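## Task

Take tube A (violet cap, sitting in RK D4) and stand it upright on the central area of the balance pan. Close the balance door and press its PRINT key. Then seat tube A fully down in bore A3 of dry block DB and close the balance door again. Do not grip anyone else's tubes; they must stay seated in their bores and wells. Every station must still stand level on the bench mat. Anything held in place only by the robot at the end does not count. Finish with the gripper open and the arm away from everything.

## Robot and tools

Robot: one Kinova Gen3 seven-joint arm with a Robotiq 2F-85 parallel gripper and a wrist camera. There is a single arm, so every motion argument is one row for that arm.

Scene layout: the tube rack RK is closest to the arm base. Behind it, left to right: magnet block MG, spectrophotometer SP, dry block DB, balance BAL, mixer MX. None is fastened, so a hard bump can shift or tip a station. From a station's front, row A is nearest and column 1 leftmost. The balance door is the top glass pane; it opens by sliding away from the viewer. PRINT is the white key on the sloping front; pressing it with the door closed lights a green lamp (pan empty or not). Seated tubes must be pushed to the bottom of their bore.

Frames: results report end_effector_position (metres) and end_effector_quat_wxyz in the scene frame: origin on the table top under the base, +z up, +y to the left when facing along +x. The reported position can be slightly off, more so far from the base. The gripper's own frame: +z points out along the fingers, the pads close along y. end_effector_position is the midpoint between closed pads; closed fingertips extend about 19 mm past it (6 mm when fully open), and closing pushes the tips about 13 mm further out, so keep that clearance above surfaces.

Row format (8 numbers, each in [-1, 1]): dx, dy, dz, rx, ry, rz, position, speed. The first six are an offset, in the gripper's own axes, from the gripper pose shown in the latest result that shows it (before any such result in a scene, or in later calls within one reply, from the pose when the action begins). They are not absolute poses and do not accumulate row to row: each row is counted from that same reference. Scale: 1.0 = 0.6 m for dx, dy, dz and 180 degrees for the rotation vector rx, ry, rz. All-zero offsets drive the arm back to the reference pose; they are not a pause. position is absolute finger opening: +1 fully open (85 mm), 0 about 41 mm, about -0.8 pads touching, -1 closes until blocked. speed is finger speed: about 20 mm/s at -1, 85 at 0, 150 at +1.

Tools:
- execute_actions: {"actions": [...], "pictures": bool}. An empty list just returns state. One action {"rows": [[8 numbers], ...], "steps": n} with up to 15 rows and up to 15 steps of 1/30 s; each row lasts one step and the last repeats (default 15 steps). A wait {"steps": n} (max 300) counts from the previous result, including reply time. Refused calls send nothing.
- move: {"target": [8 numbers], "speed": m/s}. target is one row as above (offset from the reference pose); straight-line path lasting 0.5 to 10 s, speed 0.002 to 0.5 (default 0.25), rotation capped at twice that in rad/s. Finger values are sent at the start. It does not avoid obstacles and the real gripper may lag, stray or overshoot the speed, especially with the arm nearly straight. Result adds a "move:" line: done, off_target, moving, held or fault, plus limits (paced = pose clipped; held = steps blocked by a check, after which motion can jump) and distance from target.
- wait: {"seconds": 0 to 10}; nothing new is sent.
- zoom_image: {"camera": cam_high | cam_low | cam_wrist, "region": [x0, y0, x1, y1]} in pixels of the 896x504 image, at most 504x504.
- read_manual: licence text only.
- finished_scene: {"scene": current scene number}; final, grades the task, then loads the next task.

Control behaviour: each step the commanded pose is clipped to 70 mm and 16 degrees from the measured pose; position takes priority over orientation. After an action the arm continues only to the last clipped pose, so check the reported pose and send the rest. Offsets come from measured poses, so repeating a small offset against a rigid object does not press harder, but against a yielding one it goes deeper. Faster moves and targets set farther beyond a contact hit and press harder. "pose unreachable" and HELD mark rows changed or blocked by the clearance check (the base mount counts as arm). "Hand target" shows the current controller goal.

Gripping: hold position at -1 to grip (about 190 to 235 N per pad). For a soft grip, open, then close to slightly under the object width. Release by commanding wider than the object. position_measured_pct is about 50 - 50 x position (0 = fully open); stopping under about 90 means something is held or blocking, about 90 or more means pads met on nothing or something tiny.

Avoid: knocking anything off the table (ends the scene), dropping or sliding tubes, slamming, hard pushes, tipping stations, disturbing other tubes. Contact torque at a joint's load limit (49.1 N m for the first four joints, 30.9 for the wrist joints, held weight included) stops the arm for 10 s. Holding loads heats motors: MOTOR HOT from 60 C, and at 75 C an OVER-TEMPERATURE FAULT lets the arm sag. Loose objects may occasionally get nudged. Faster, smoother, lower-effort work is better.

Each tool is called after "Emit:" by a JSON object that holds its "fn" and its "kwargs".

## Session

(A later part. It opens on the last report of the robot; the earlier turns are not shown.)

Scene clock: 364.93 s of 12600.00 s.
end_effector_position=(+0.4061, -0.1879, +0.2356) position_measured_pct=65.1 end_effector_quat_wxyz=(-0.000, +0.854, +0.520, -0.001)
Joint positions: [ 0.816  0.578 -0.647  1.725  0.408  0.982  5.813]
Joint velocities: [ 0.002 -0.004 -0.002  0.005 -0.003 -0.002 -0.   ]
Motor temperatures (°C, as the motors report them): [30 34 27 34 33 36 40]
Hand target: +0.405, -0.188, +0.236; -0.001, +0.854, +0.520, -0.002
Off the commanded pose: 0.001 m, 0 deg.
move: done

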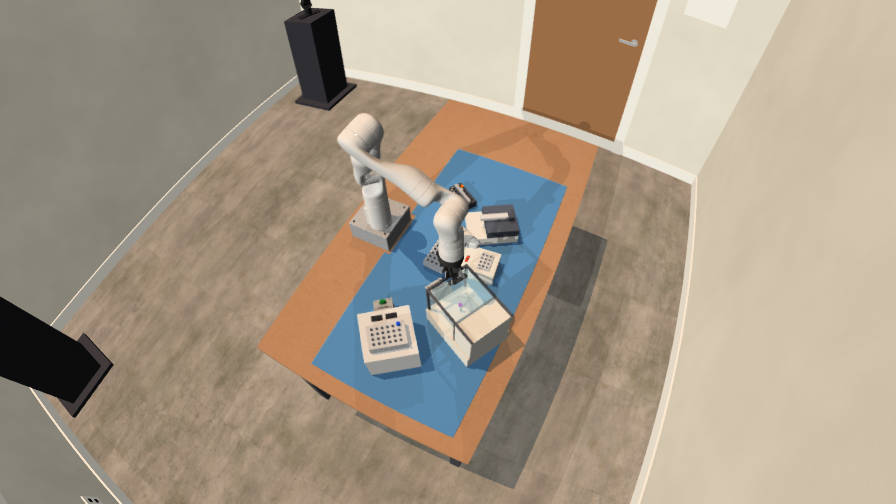

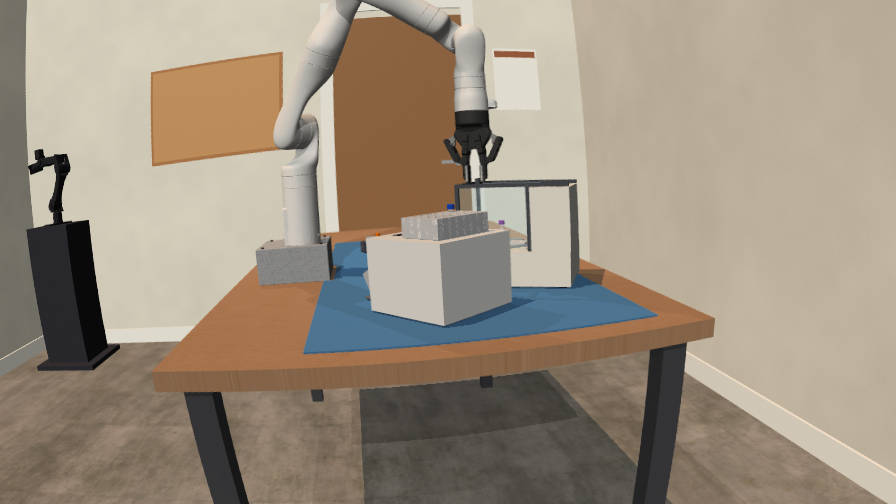

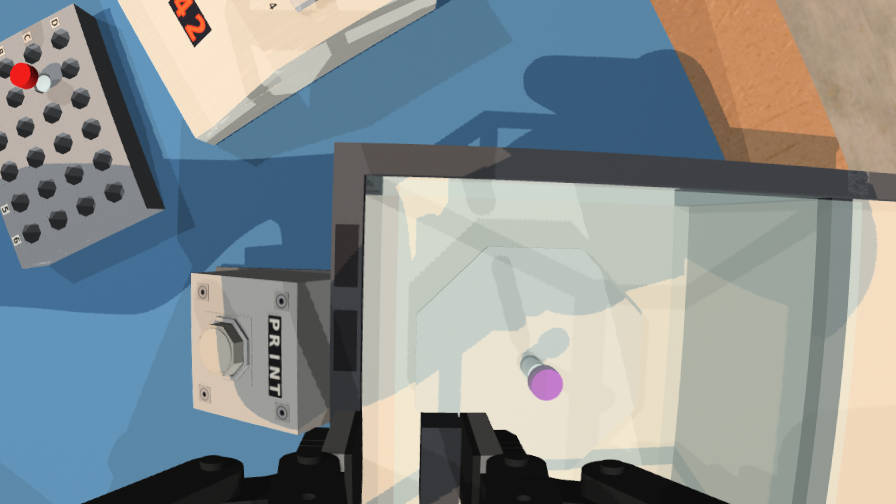

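Emit:
{"fn": "move", "kwargs": {"target": [0,-0.016,0,0,0,0,-0.3,0], "speed": 0.02}}

Scene clock: 370.30 s of 12600.00 s.
end_effector_position=(+0.3983, -0.1839, +0.2357) position_measured_pct=65.1 end_effector_quat_wxyz=(+0.000, +0.854, +0.520, -0.000)
Joint positions: [ 0.824  0.56  -0.651  1.756  0.404  0.966  5.809]
Joint velocities: [ 0.001 -0.003 -0.     0.003 -0.001 -0.003 -0.001]
Motor temperatures (°C, as the motors report them): [30 34 27 34 33 36 40]
Hand target: +0.398, -0.184, +0.236; -0.000, +0.854, +0.520, -0.001
Off the commanded pose: 0.001 m, 0 deg.
move: done

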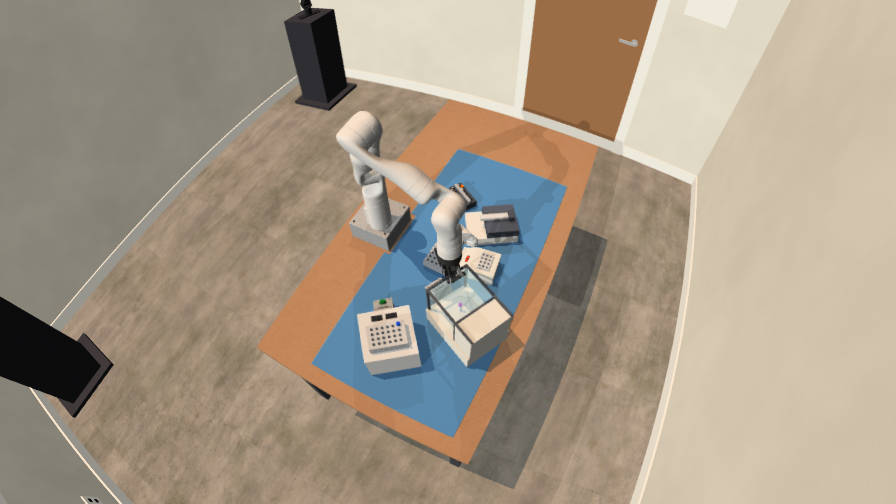

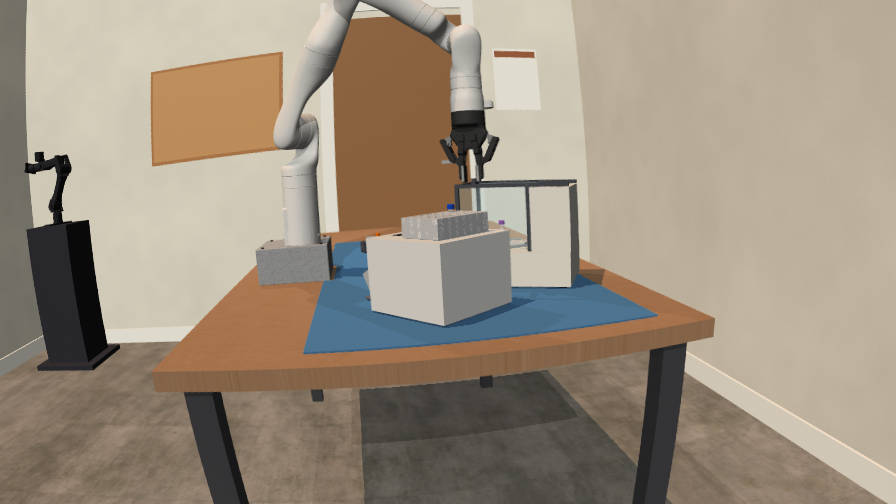

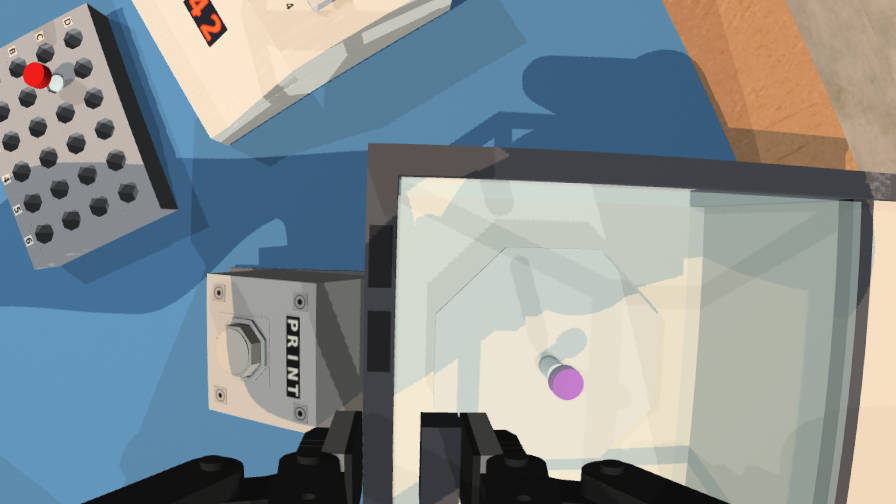

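Emit:
{"fn": "execute_actions", "kwargs": {"actions": []}}

Scene clock: 395.00 s of 12600.00 s.
end_effector_position=(+0.3982, -0.1838, +0.2357) position_measured_pct=65.1 end_effector_quat_wxyz=(+0.000, +0.854, +0.520, -0.000)
Joint positions: [ 0.824  0.56  -0.652  1.757  0.404  0.965  5.809]
Joint velocities: [-0.    -0.     0.    -0.001  0.    -0.     0.001]
Motor temperatures (°C, as the motors report them): [30 34 27 34 33 36 40]
Hand target: +0.398, -0.184, +0.236; -0.000, +0.854, +0.520, -0.001
Off the commanded pose: 0.001 m, 0 deg.
Steps of this call (steps 1 to 741: nothing new was sent). Readings (end_effector_position | what the end effector reports):
1: (+0.3982, -0.1839, +0.2357) | position_measured_pct=65.1
2: (+0.3982, -0.1839, +0.2357) | position_measured_pct=65.1
4: (+0.3982, -0.1839, +0.2357) | position_measured_pct=65.1
8: (+0.3982, -0.1838, +0.2357) | position_measured_pct=65.1
741: the state above

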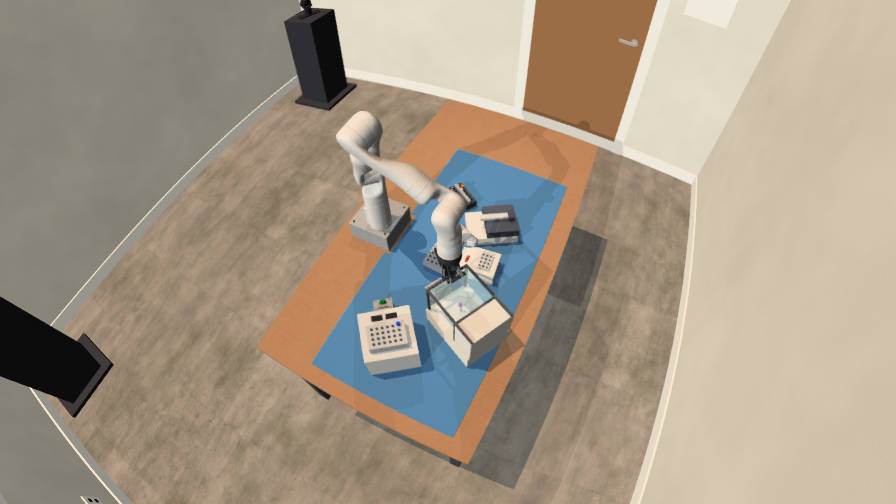

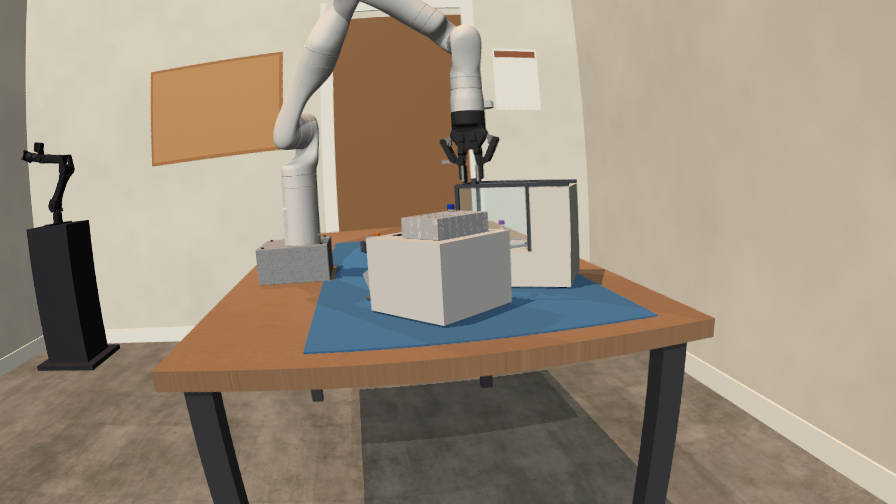

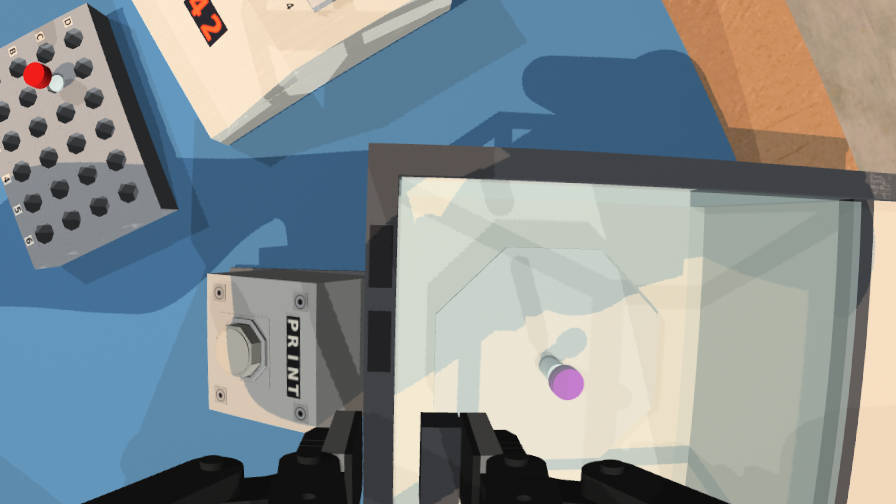

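Emit:
{"fn": "move", "kwargs": {"target": [0,-0.004,0,0,0,0,-0.3,0], "speed": 0.005}}

Emit:
{"fn": "move", "kwargs": {"target": [0,0.006,-0.1,0,0,0,-0.3,0], "speed": 0.05}}

Scene clock: 400.27 s of 12600.00 s.
end_effector_position=(+0.3978, -0.1837, +0.2358) position_measured_pct=65.1 end_effector_quat_wxyz=(+0.002, +0.854, +0.520, +0.001)
Joint positions: [ 0.826  0.557 -0.652  1.762  0.404  0.958  5.808]
Joint velocities: [ 0.001 -0.001  0.001  0.003 -0.001 -0.002  0.001]
Motor temperatures (°C, as the motors report them): [30 34 27 34 33 36 40]
Hand target: +0.396, -0.183, +0.236; +0.000, +0.854, +0.520, -0.000
Off the commanded pose: 0.002 m, 0 deg.
move: done

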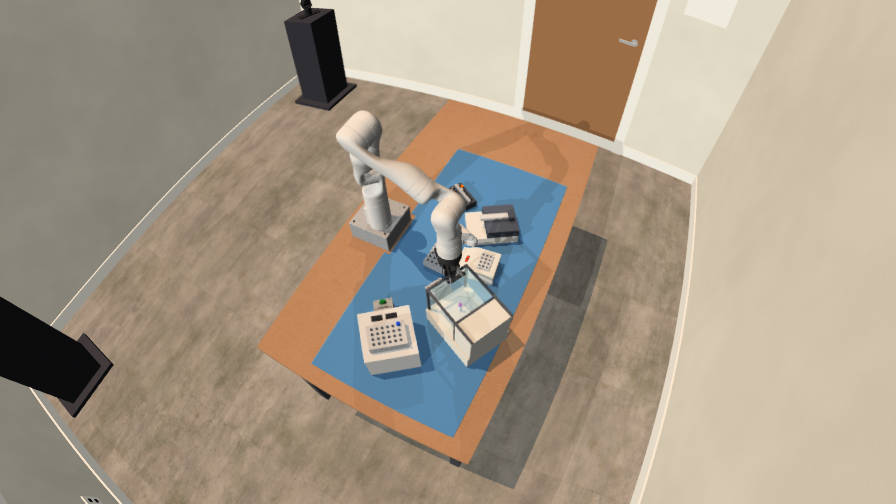

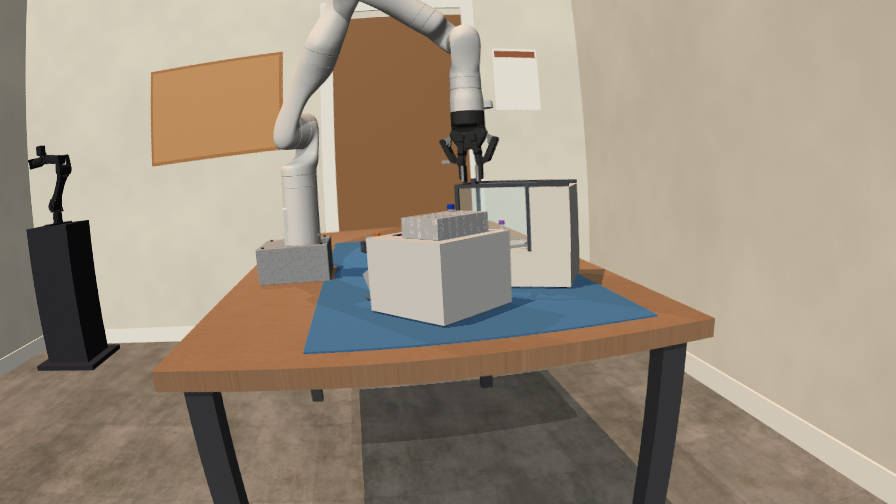

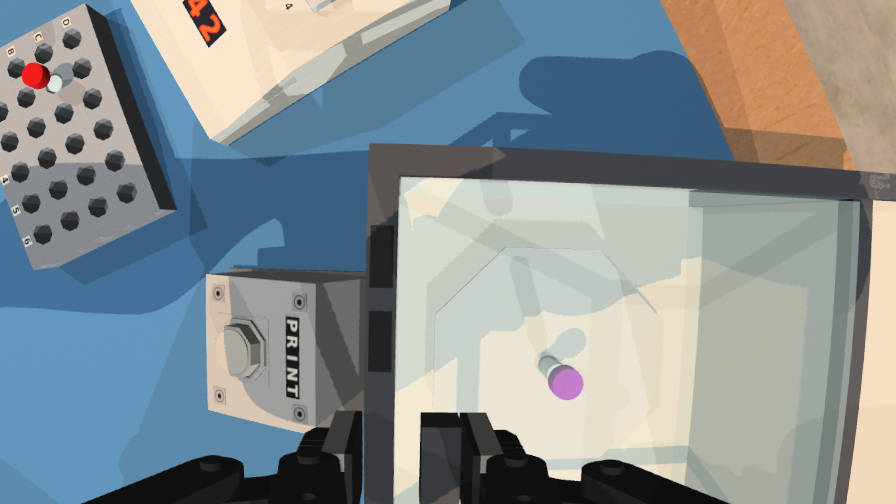

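Scene clock: 401.80 s of 12600.00 s.
end_effector_position=(+0.4006, -0.1851, +0.2956) position_measured_pct=65.1 end_effector_quat_wxyz=(+0.002, +0.854, +0.520, +0.001)
Joint positions: [ 0.853  0.483 -0.69   1.657  0.335  1.121  5.871]
Joint velocities: [ 0.001 -0.002  0.    -0.    -0.001  0.003  0.001]
Motor temperatures (°C, as the motors report them): [30 34 27 34 33 36 40]
Hand target: +0.401, -0.185, +0.296; +0.002, +0.854, +0.520, +0.001
Off the commanded pose: 0.000 m, 0 deg.
move: done

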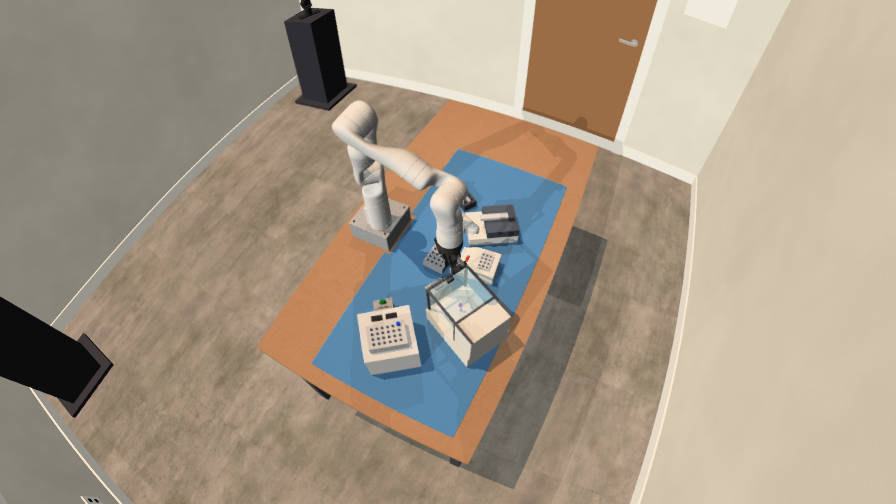

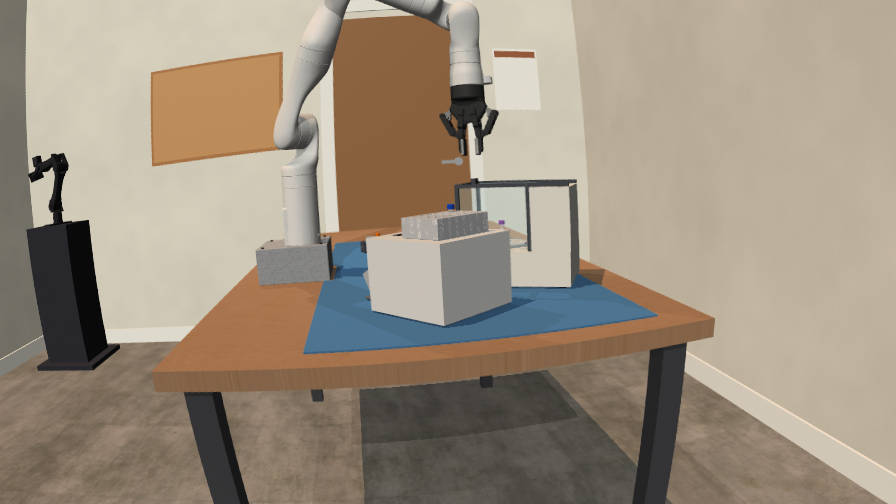

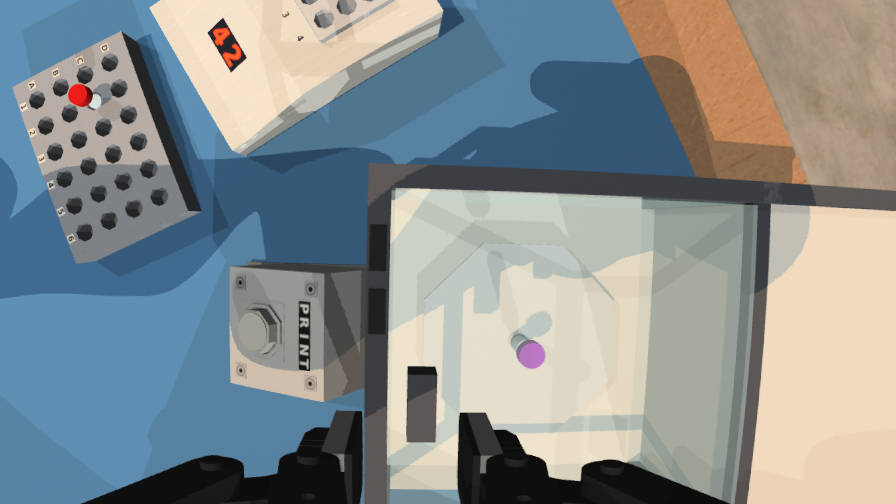

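Emit:
{"fn": "move", "kwargs": {"target": [-0.0075,-0.153,0,0,0,0,-1,0.5], "speed": 0.15}}

Emit:
{"fn": "move", "kwargs": {"target": [0,0,0.24,0,0,0,-1,0.5], "speed": 0.15}}

Scene clock: 419.17 s of 12600.00 s.
end_effector_position=(+0.3170, -0.1469, +0.2946) position_measured_pct=91.7 end_effector_quat_wxyz=(+0.001, +0.854, +0.520, +0.001)
Joint positions: [ 0.973  0.285 -0.746  1.941  0.228  1.     5.921]
Joint velocities: [ 0.006 -0.009  0.002  0.003 -0.004 -0.003  0.003]
Motor temperatures (°C, as the motors report them): [30 34 27 34 33 36 40]
Hand target: +0.317, -0.147, +0.295; +0.002, +0.854, +0.520, +0.001
Off the commanded pose: 0.001 m, 0 deg.
move: done

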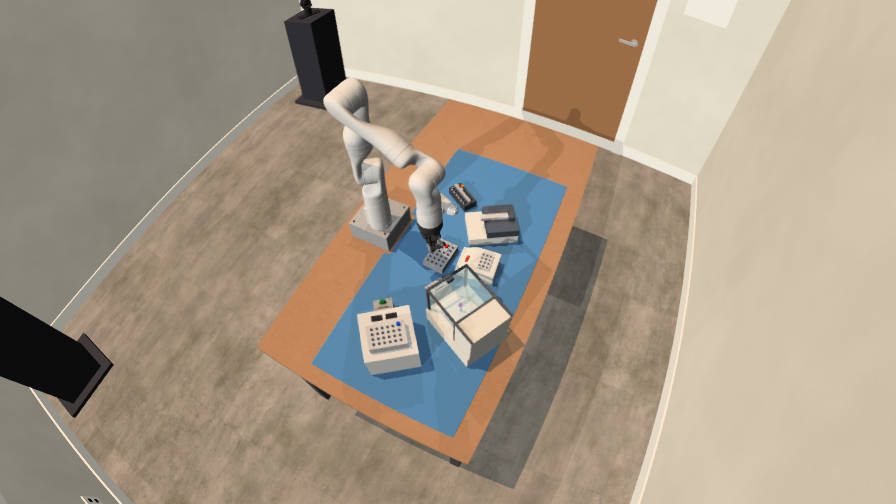

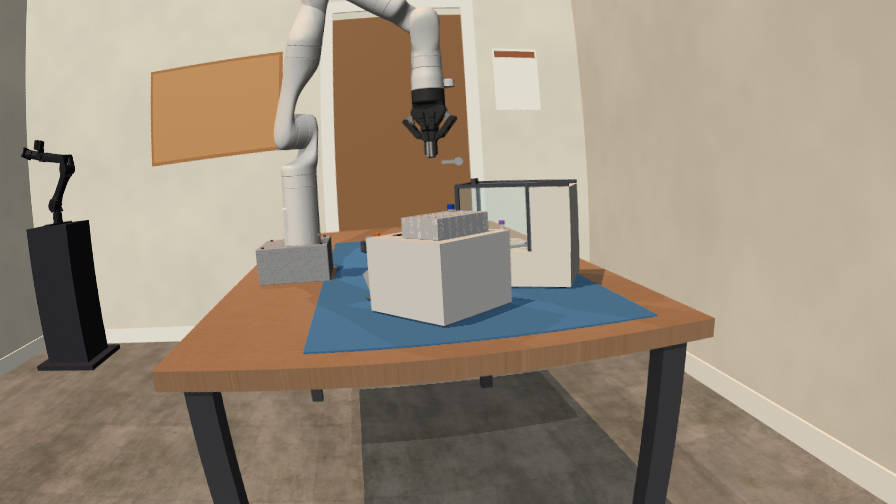

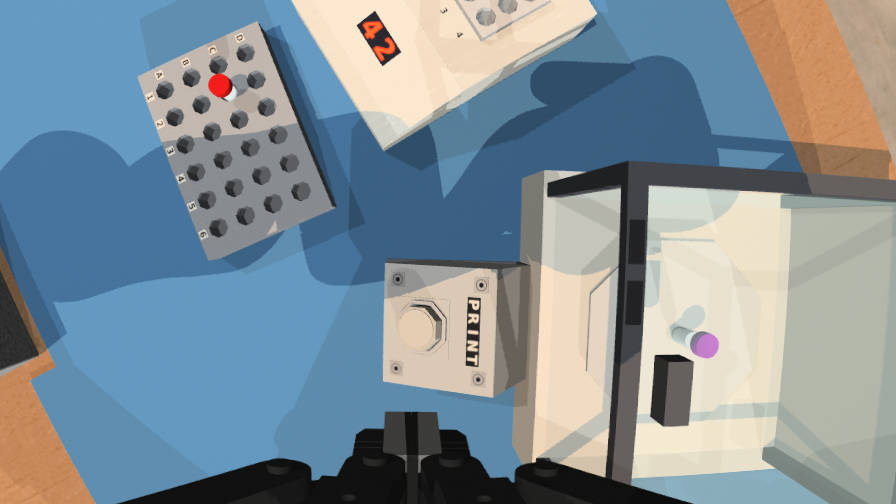

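Scene clock: 420.63 s of 12600.00 s.
end_effector_position=(+0.3177, -0.1476, +0.1511) position_measured_pct=91.7 end_effector_quat_wxyz=(+0.002, +0.854, +0.519, +0.001)
Joint positions: [ 0.787  0.566 -0.564  2.141  0.554  0.578  5.617]
Joint velocities: [-0.007  0.005  0.004  0.001  0.002 -0.001 -0.005]
Motor temperatures (°C, as the motors report them): [30 34 27 34 33 36 40]
Hand target: +0.318, -0.147, +0.151; +0.001, +0.854, +0.520, +0.001
Off the commanded pose: 0.001 m, 0 deg.
move: done

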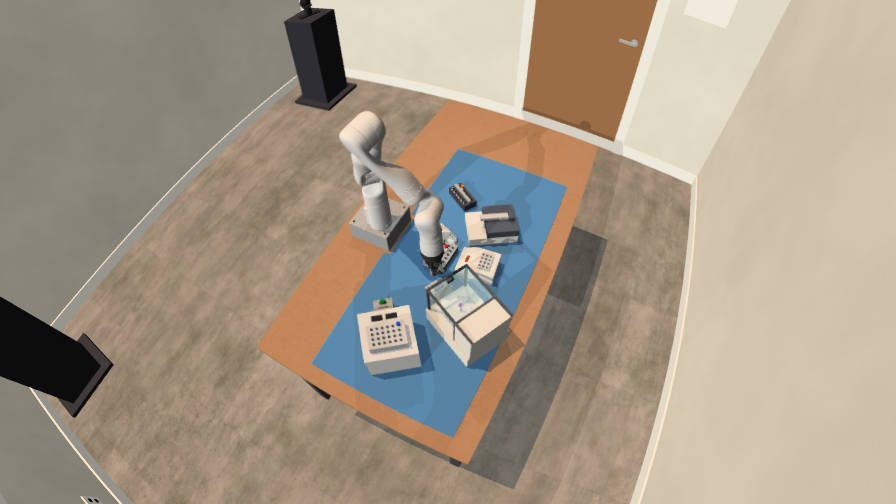

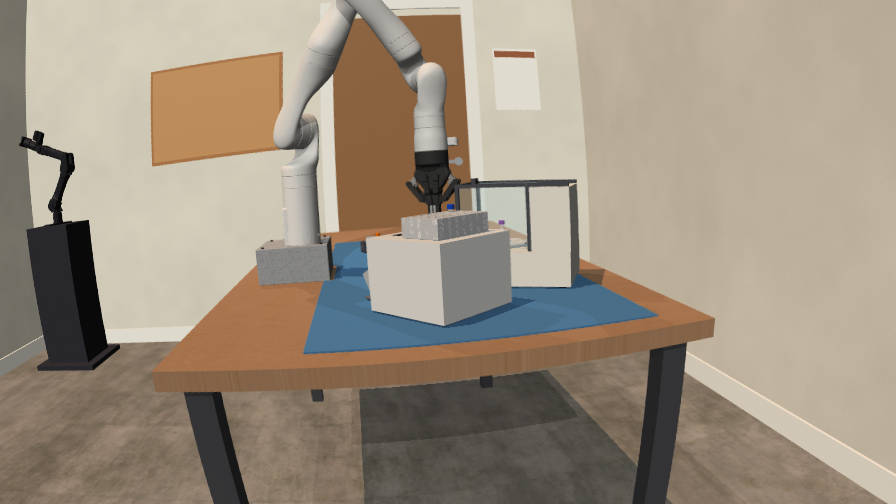

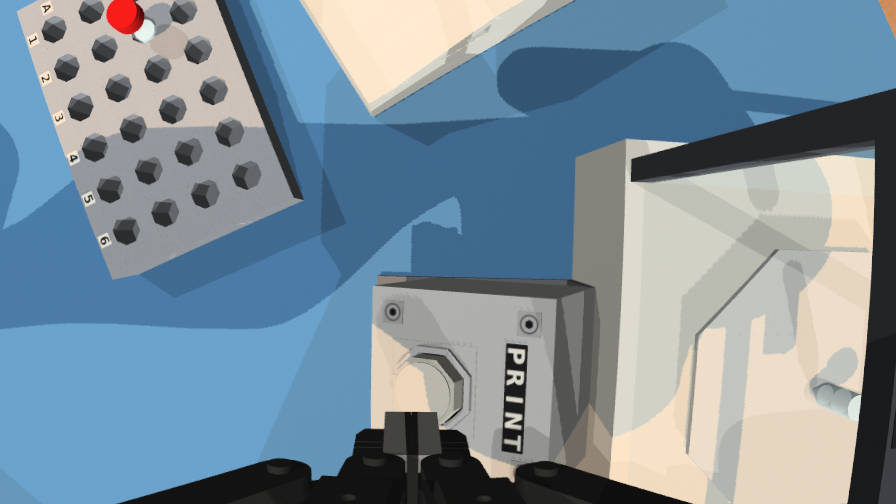

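Emit:
{"fn": "move", "kwargs": {"target": [-0.0105,0.004,0.125,0,0,0,-1,0], "speed": 0.06}}

Emit:
{"fn": "move", "kwargs": {"target": [0,0,0.025,0,0,0,-1,0], "speed": 0.006}}

Scene clock: 432.57 s of 12600.00 s.
end_effector_position=(+0.3162, -0.1527, +0.0857) position_measured_pct=91.7 end_effector_quat_wxyz=(+0.006, +0.853, +0.522, +0.001)
Joint positions: [ 0.651  0.709 -0.371  2.185  0.749  0.365  5.455]
Joint velocities: [-0.024 -0.011  0.018  0.015  0.025 -0.025 -0.023]
Motor temperatures (°C, as the motors report them): [30 34 27 34 33 36 40]
Hand target: +0.317, -0.154, +0.077; +0.002, +0.854, +0.519, +0.001
Off the commanded pose: 0.010 m, 1 deg.
move: off_target

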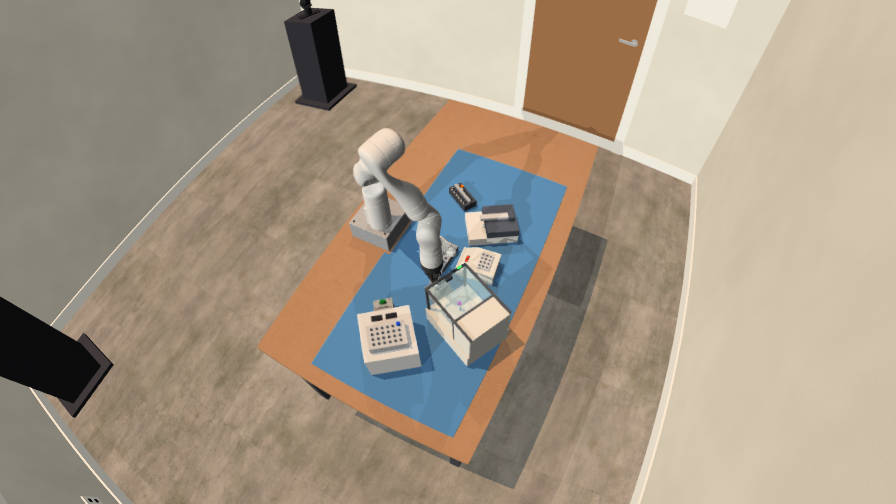

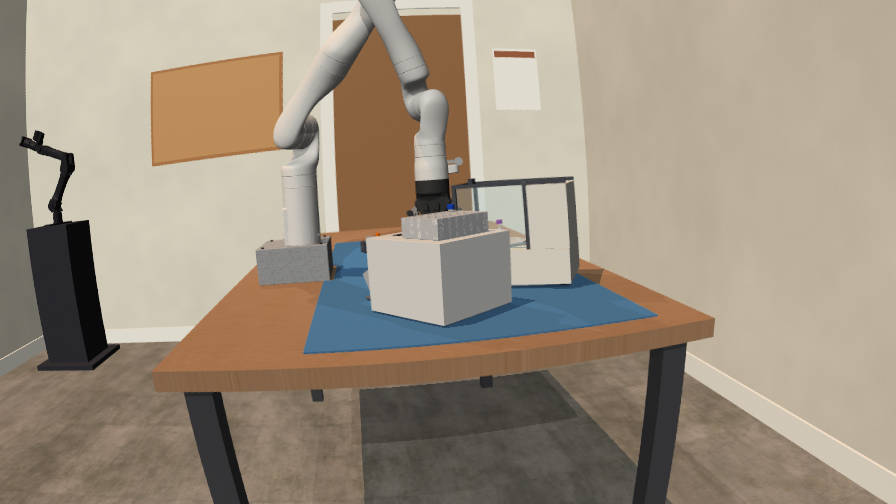

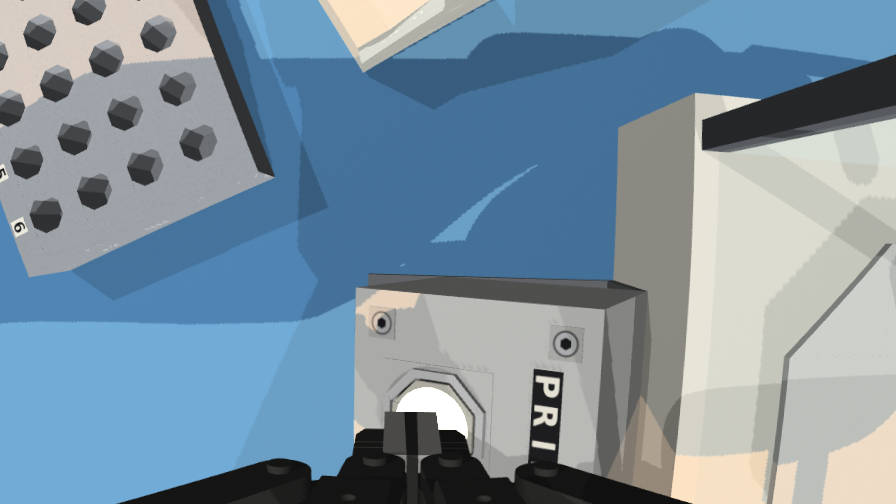

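Scene clock: 435.30 s of 12600.00 s.
end_effector_position=(+0.3153, -0.1521, +0.0844) position_measured_pct=91.7 end_effector_quat_wxyz=(+0.016, +0.851, +0.525, +0.000)
Joint positions: [ 0.613  0.703 -0.332  2.205  0.784  0.33   5.415]
Joint velocities: [-0.002 -0.001  0.003  0.001  0.002 -0.002 -0.003]
Motor temperatures (°C, as the motors report them): [30 34 27 34 33 36 40]
Hand target: +0.316, -0.153, +0.071; +0.007, +0.853, +0.522, +0.000
Off the commanded pose: 0.014 m, 1 deg.
move: off_target

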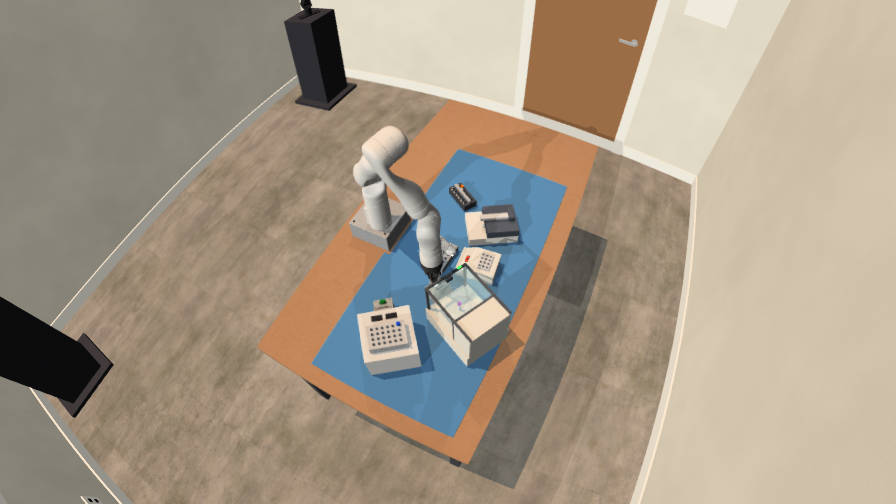

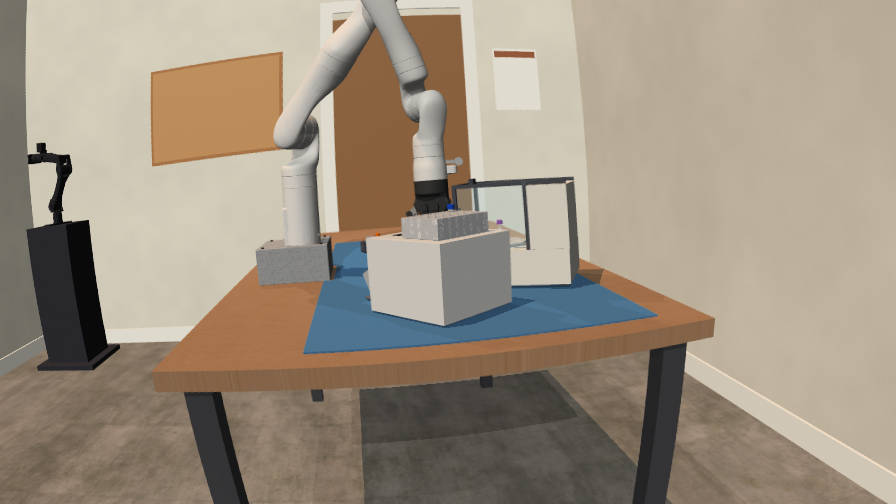

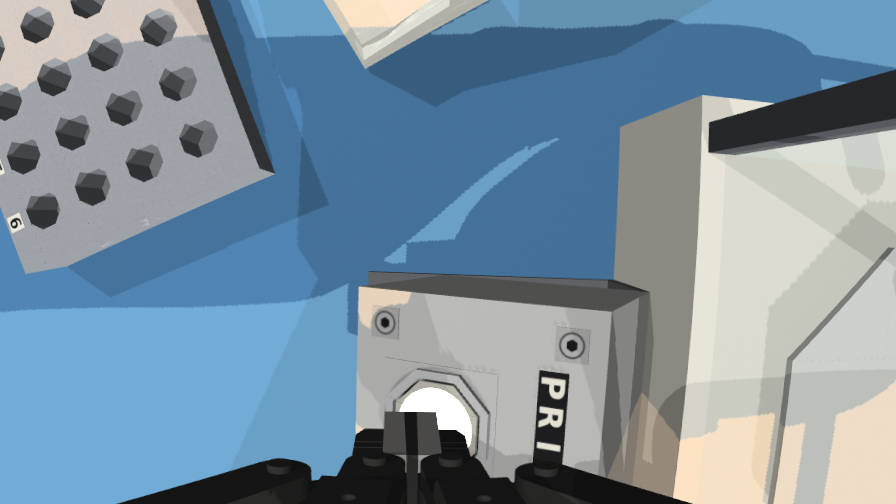

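Emit:
{"fn": "move", "kwargs": {"target": [0,0,-0.05,0,0,0,-1,0], "speed": 0.03}}

Scene clock: 439.77 s of 12600.00 s.
end_effector_position=(+0.3147, -0.1511, +0.1142) position_measured_pct=91.7 end_effector_quat_wxyz=(+0.015, +0.851, +0.525, +0.000)
Joint positions: [ 0.687  0.633 -0.434  2.195  0.698  0.429  5.496]
Joint velocities: [ 0.006 -0.004 -0.004 -0.002 -0.004  0.004  0.005]
Motor temperatures (°C, as the motors report them): [30 34 27 34 33 36 40]
Hand target: +0.315, -0.151, +0.114; +0.016, +0.851, +0.525, +0.000
Off the commanded pose: 0.000 m, 0 deg.
move: done

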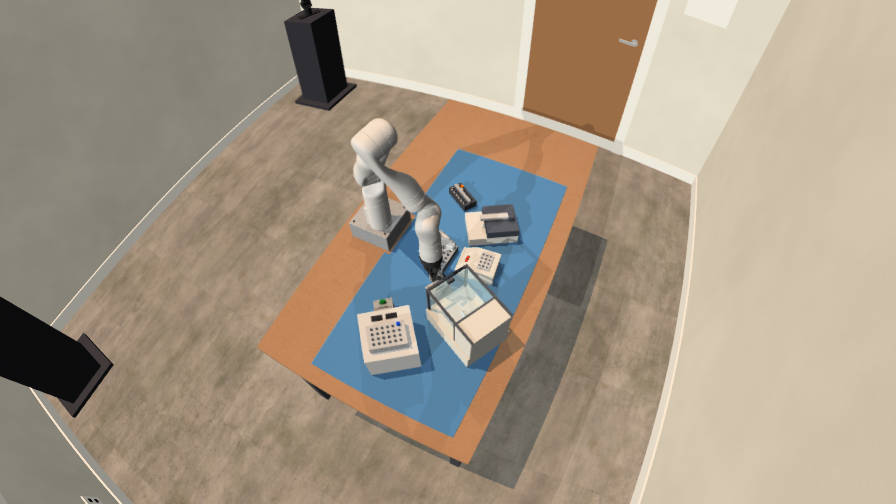

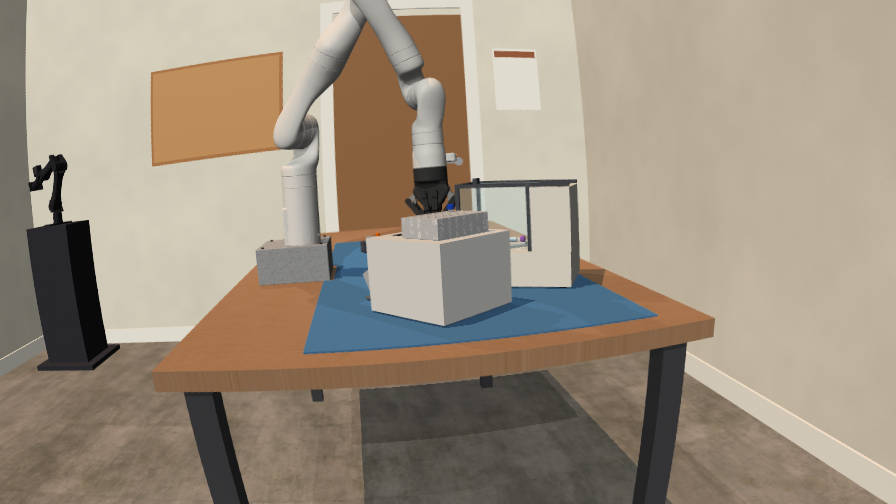

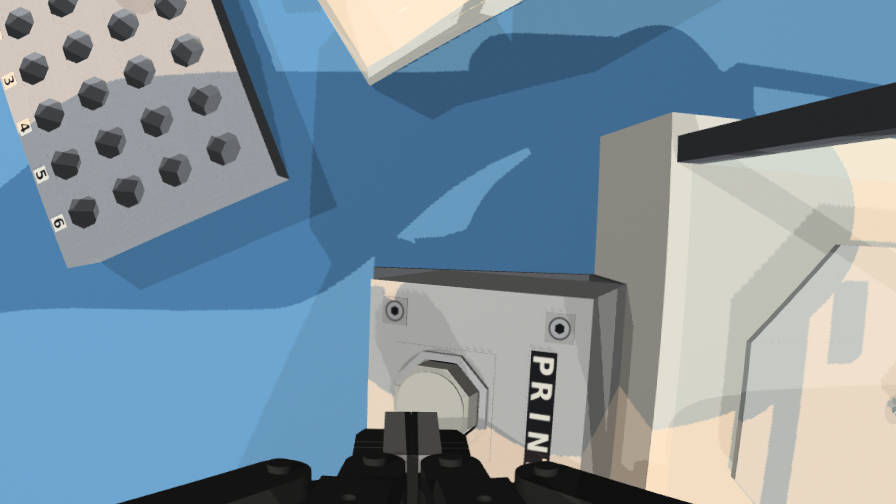

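Emit:
{"fn": "move", "kwargs": {"target": [0,0,-0.3,0,0,0,-0.3,0.5], "speed": 0.2}}

Emit:
{"fn": "move", "kwargs": {"target": [0.0075,0.163,0,0,0,0,-0.3,0.5], "speed": 0.2}}

Scene clock: 449.17 s of 12600.00 s.
end_effector_position=(+0.3113, -0.1460, +0.2936) position_measured_pct=65.1 end_effector_quat_wxyz=(+0.015, +0.851, +0.526, +0.001)
Joint positions: [ 0.948  0.25  -0.713  1.979  0.223  0.964  5.938]
Joint velocities: [ 0.003 -0.004  0.001  0.001 -0.001  0.002  0.003]
Motor temperatures (°C, as the motors report them): [30 34 27 34 33 36 40]
Hand target: +0.311, -0.146, +0.294; +0.015, +0.851, +0.525, +0.001
Off the commanded pose: 0.001 m, 0 deg.
move: done

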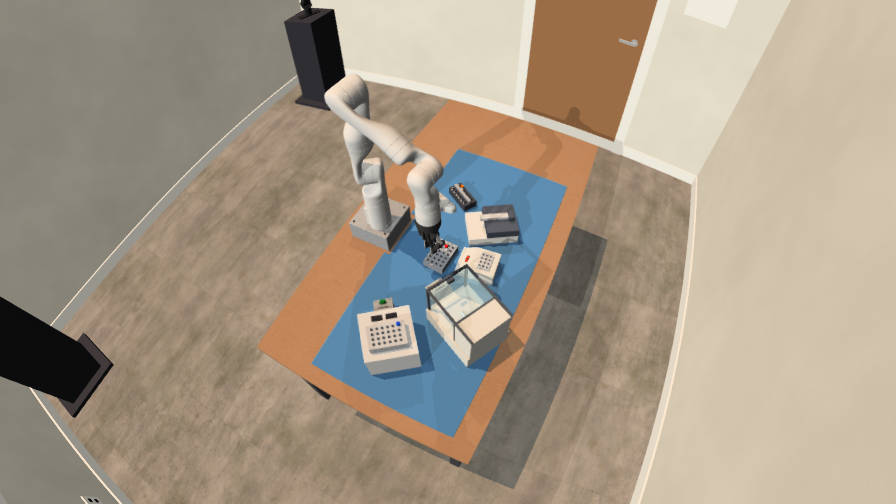

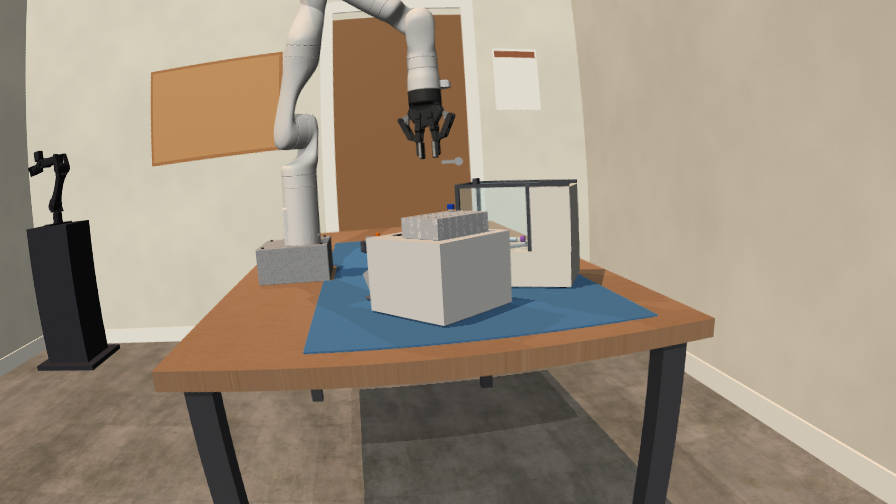

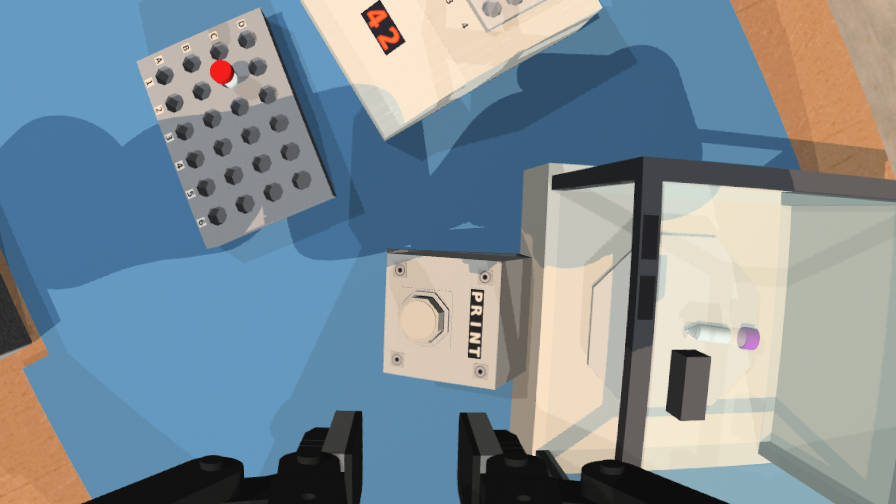

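Scene clock: 450.20 s of 12600.00 s.
end_effector_position=(+0.4008, -0.1856, +0.2967) position_measured_pct=65.1 end_effector_quat_wxyz=(+0.015, +0.851, +0.526, +0.001)
Joint positions: [ 0.831  0.461 -0.662  1.678  0.337  1.094  5.879]
Joint velocities: [-0.005  0.008  0.    -0.005  0.002  0.003 -0.001]
Motor temperatures (°C, as the motors report them): [30 34 27 34 33 36 40]
Hand target: +0.401, -0.185, +0.296; +0.015, +0.850, +0.526, +0.001
Off the commanded pose: 0.001 m, 0 deg.
move: done

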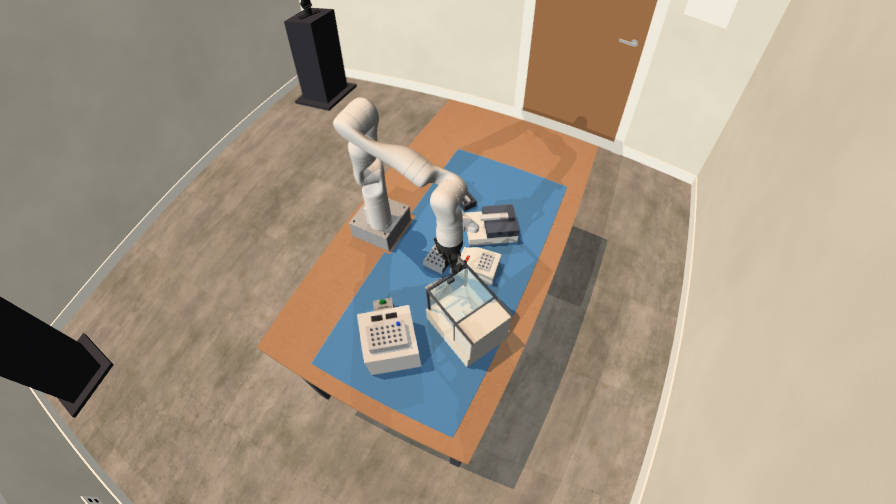

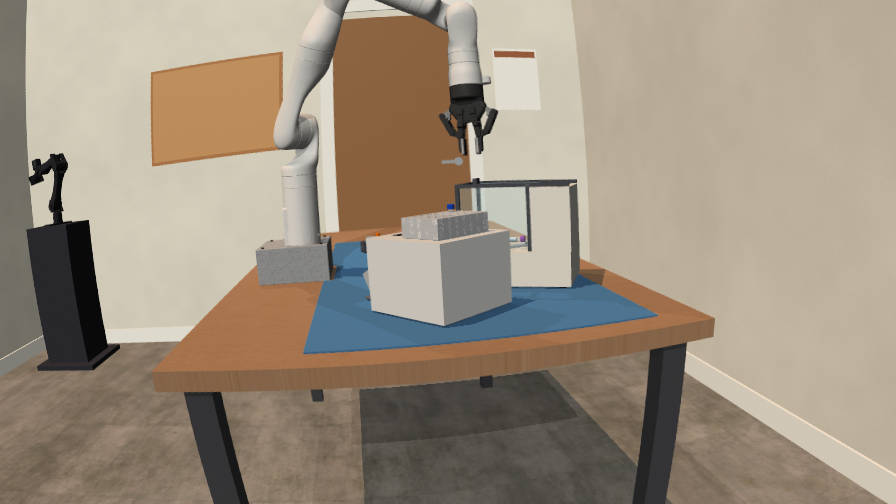

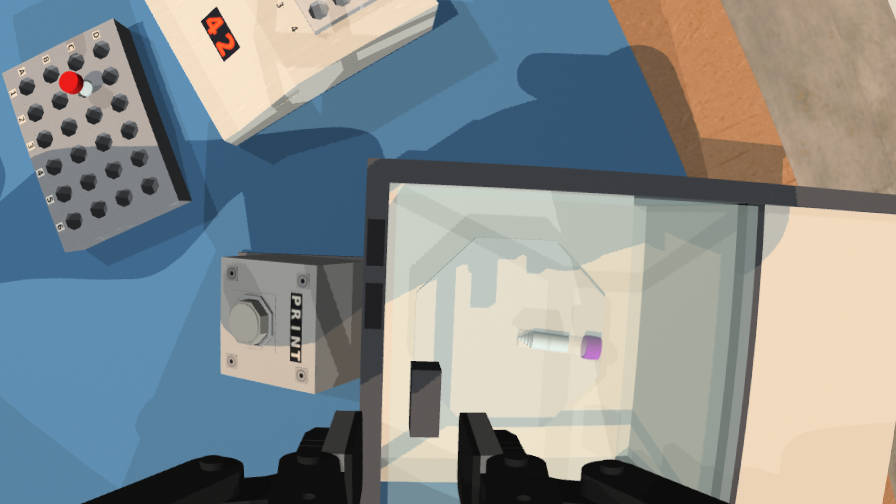

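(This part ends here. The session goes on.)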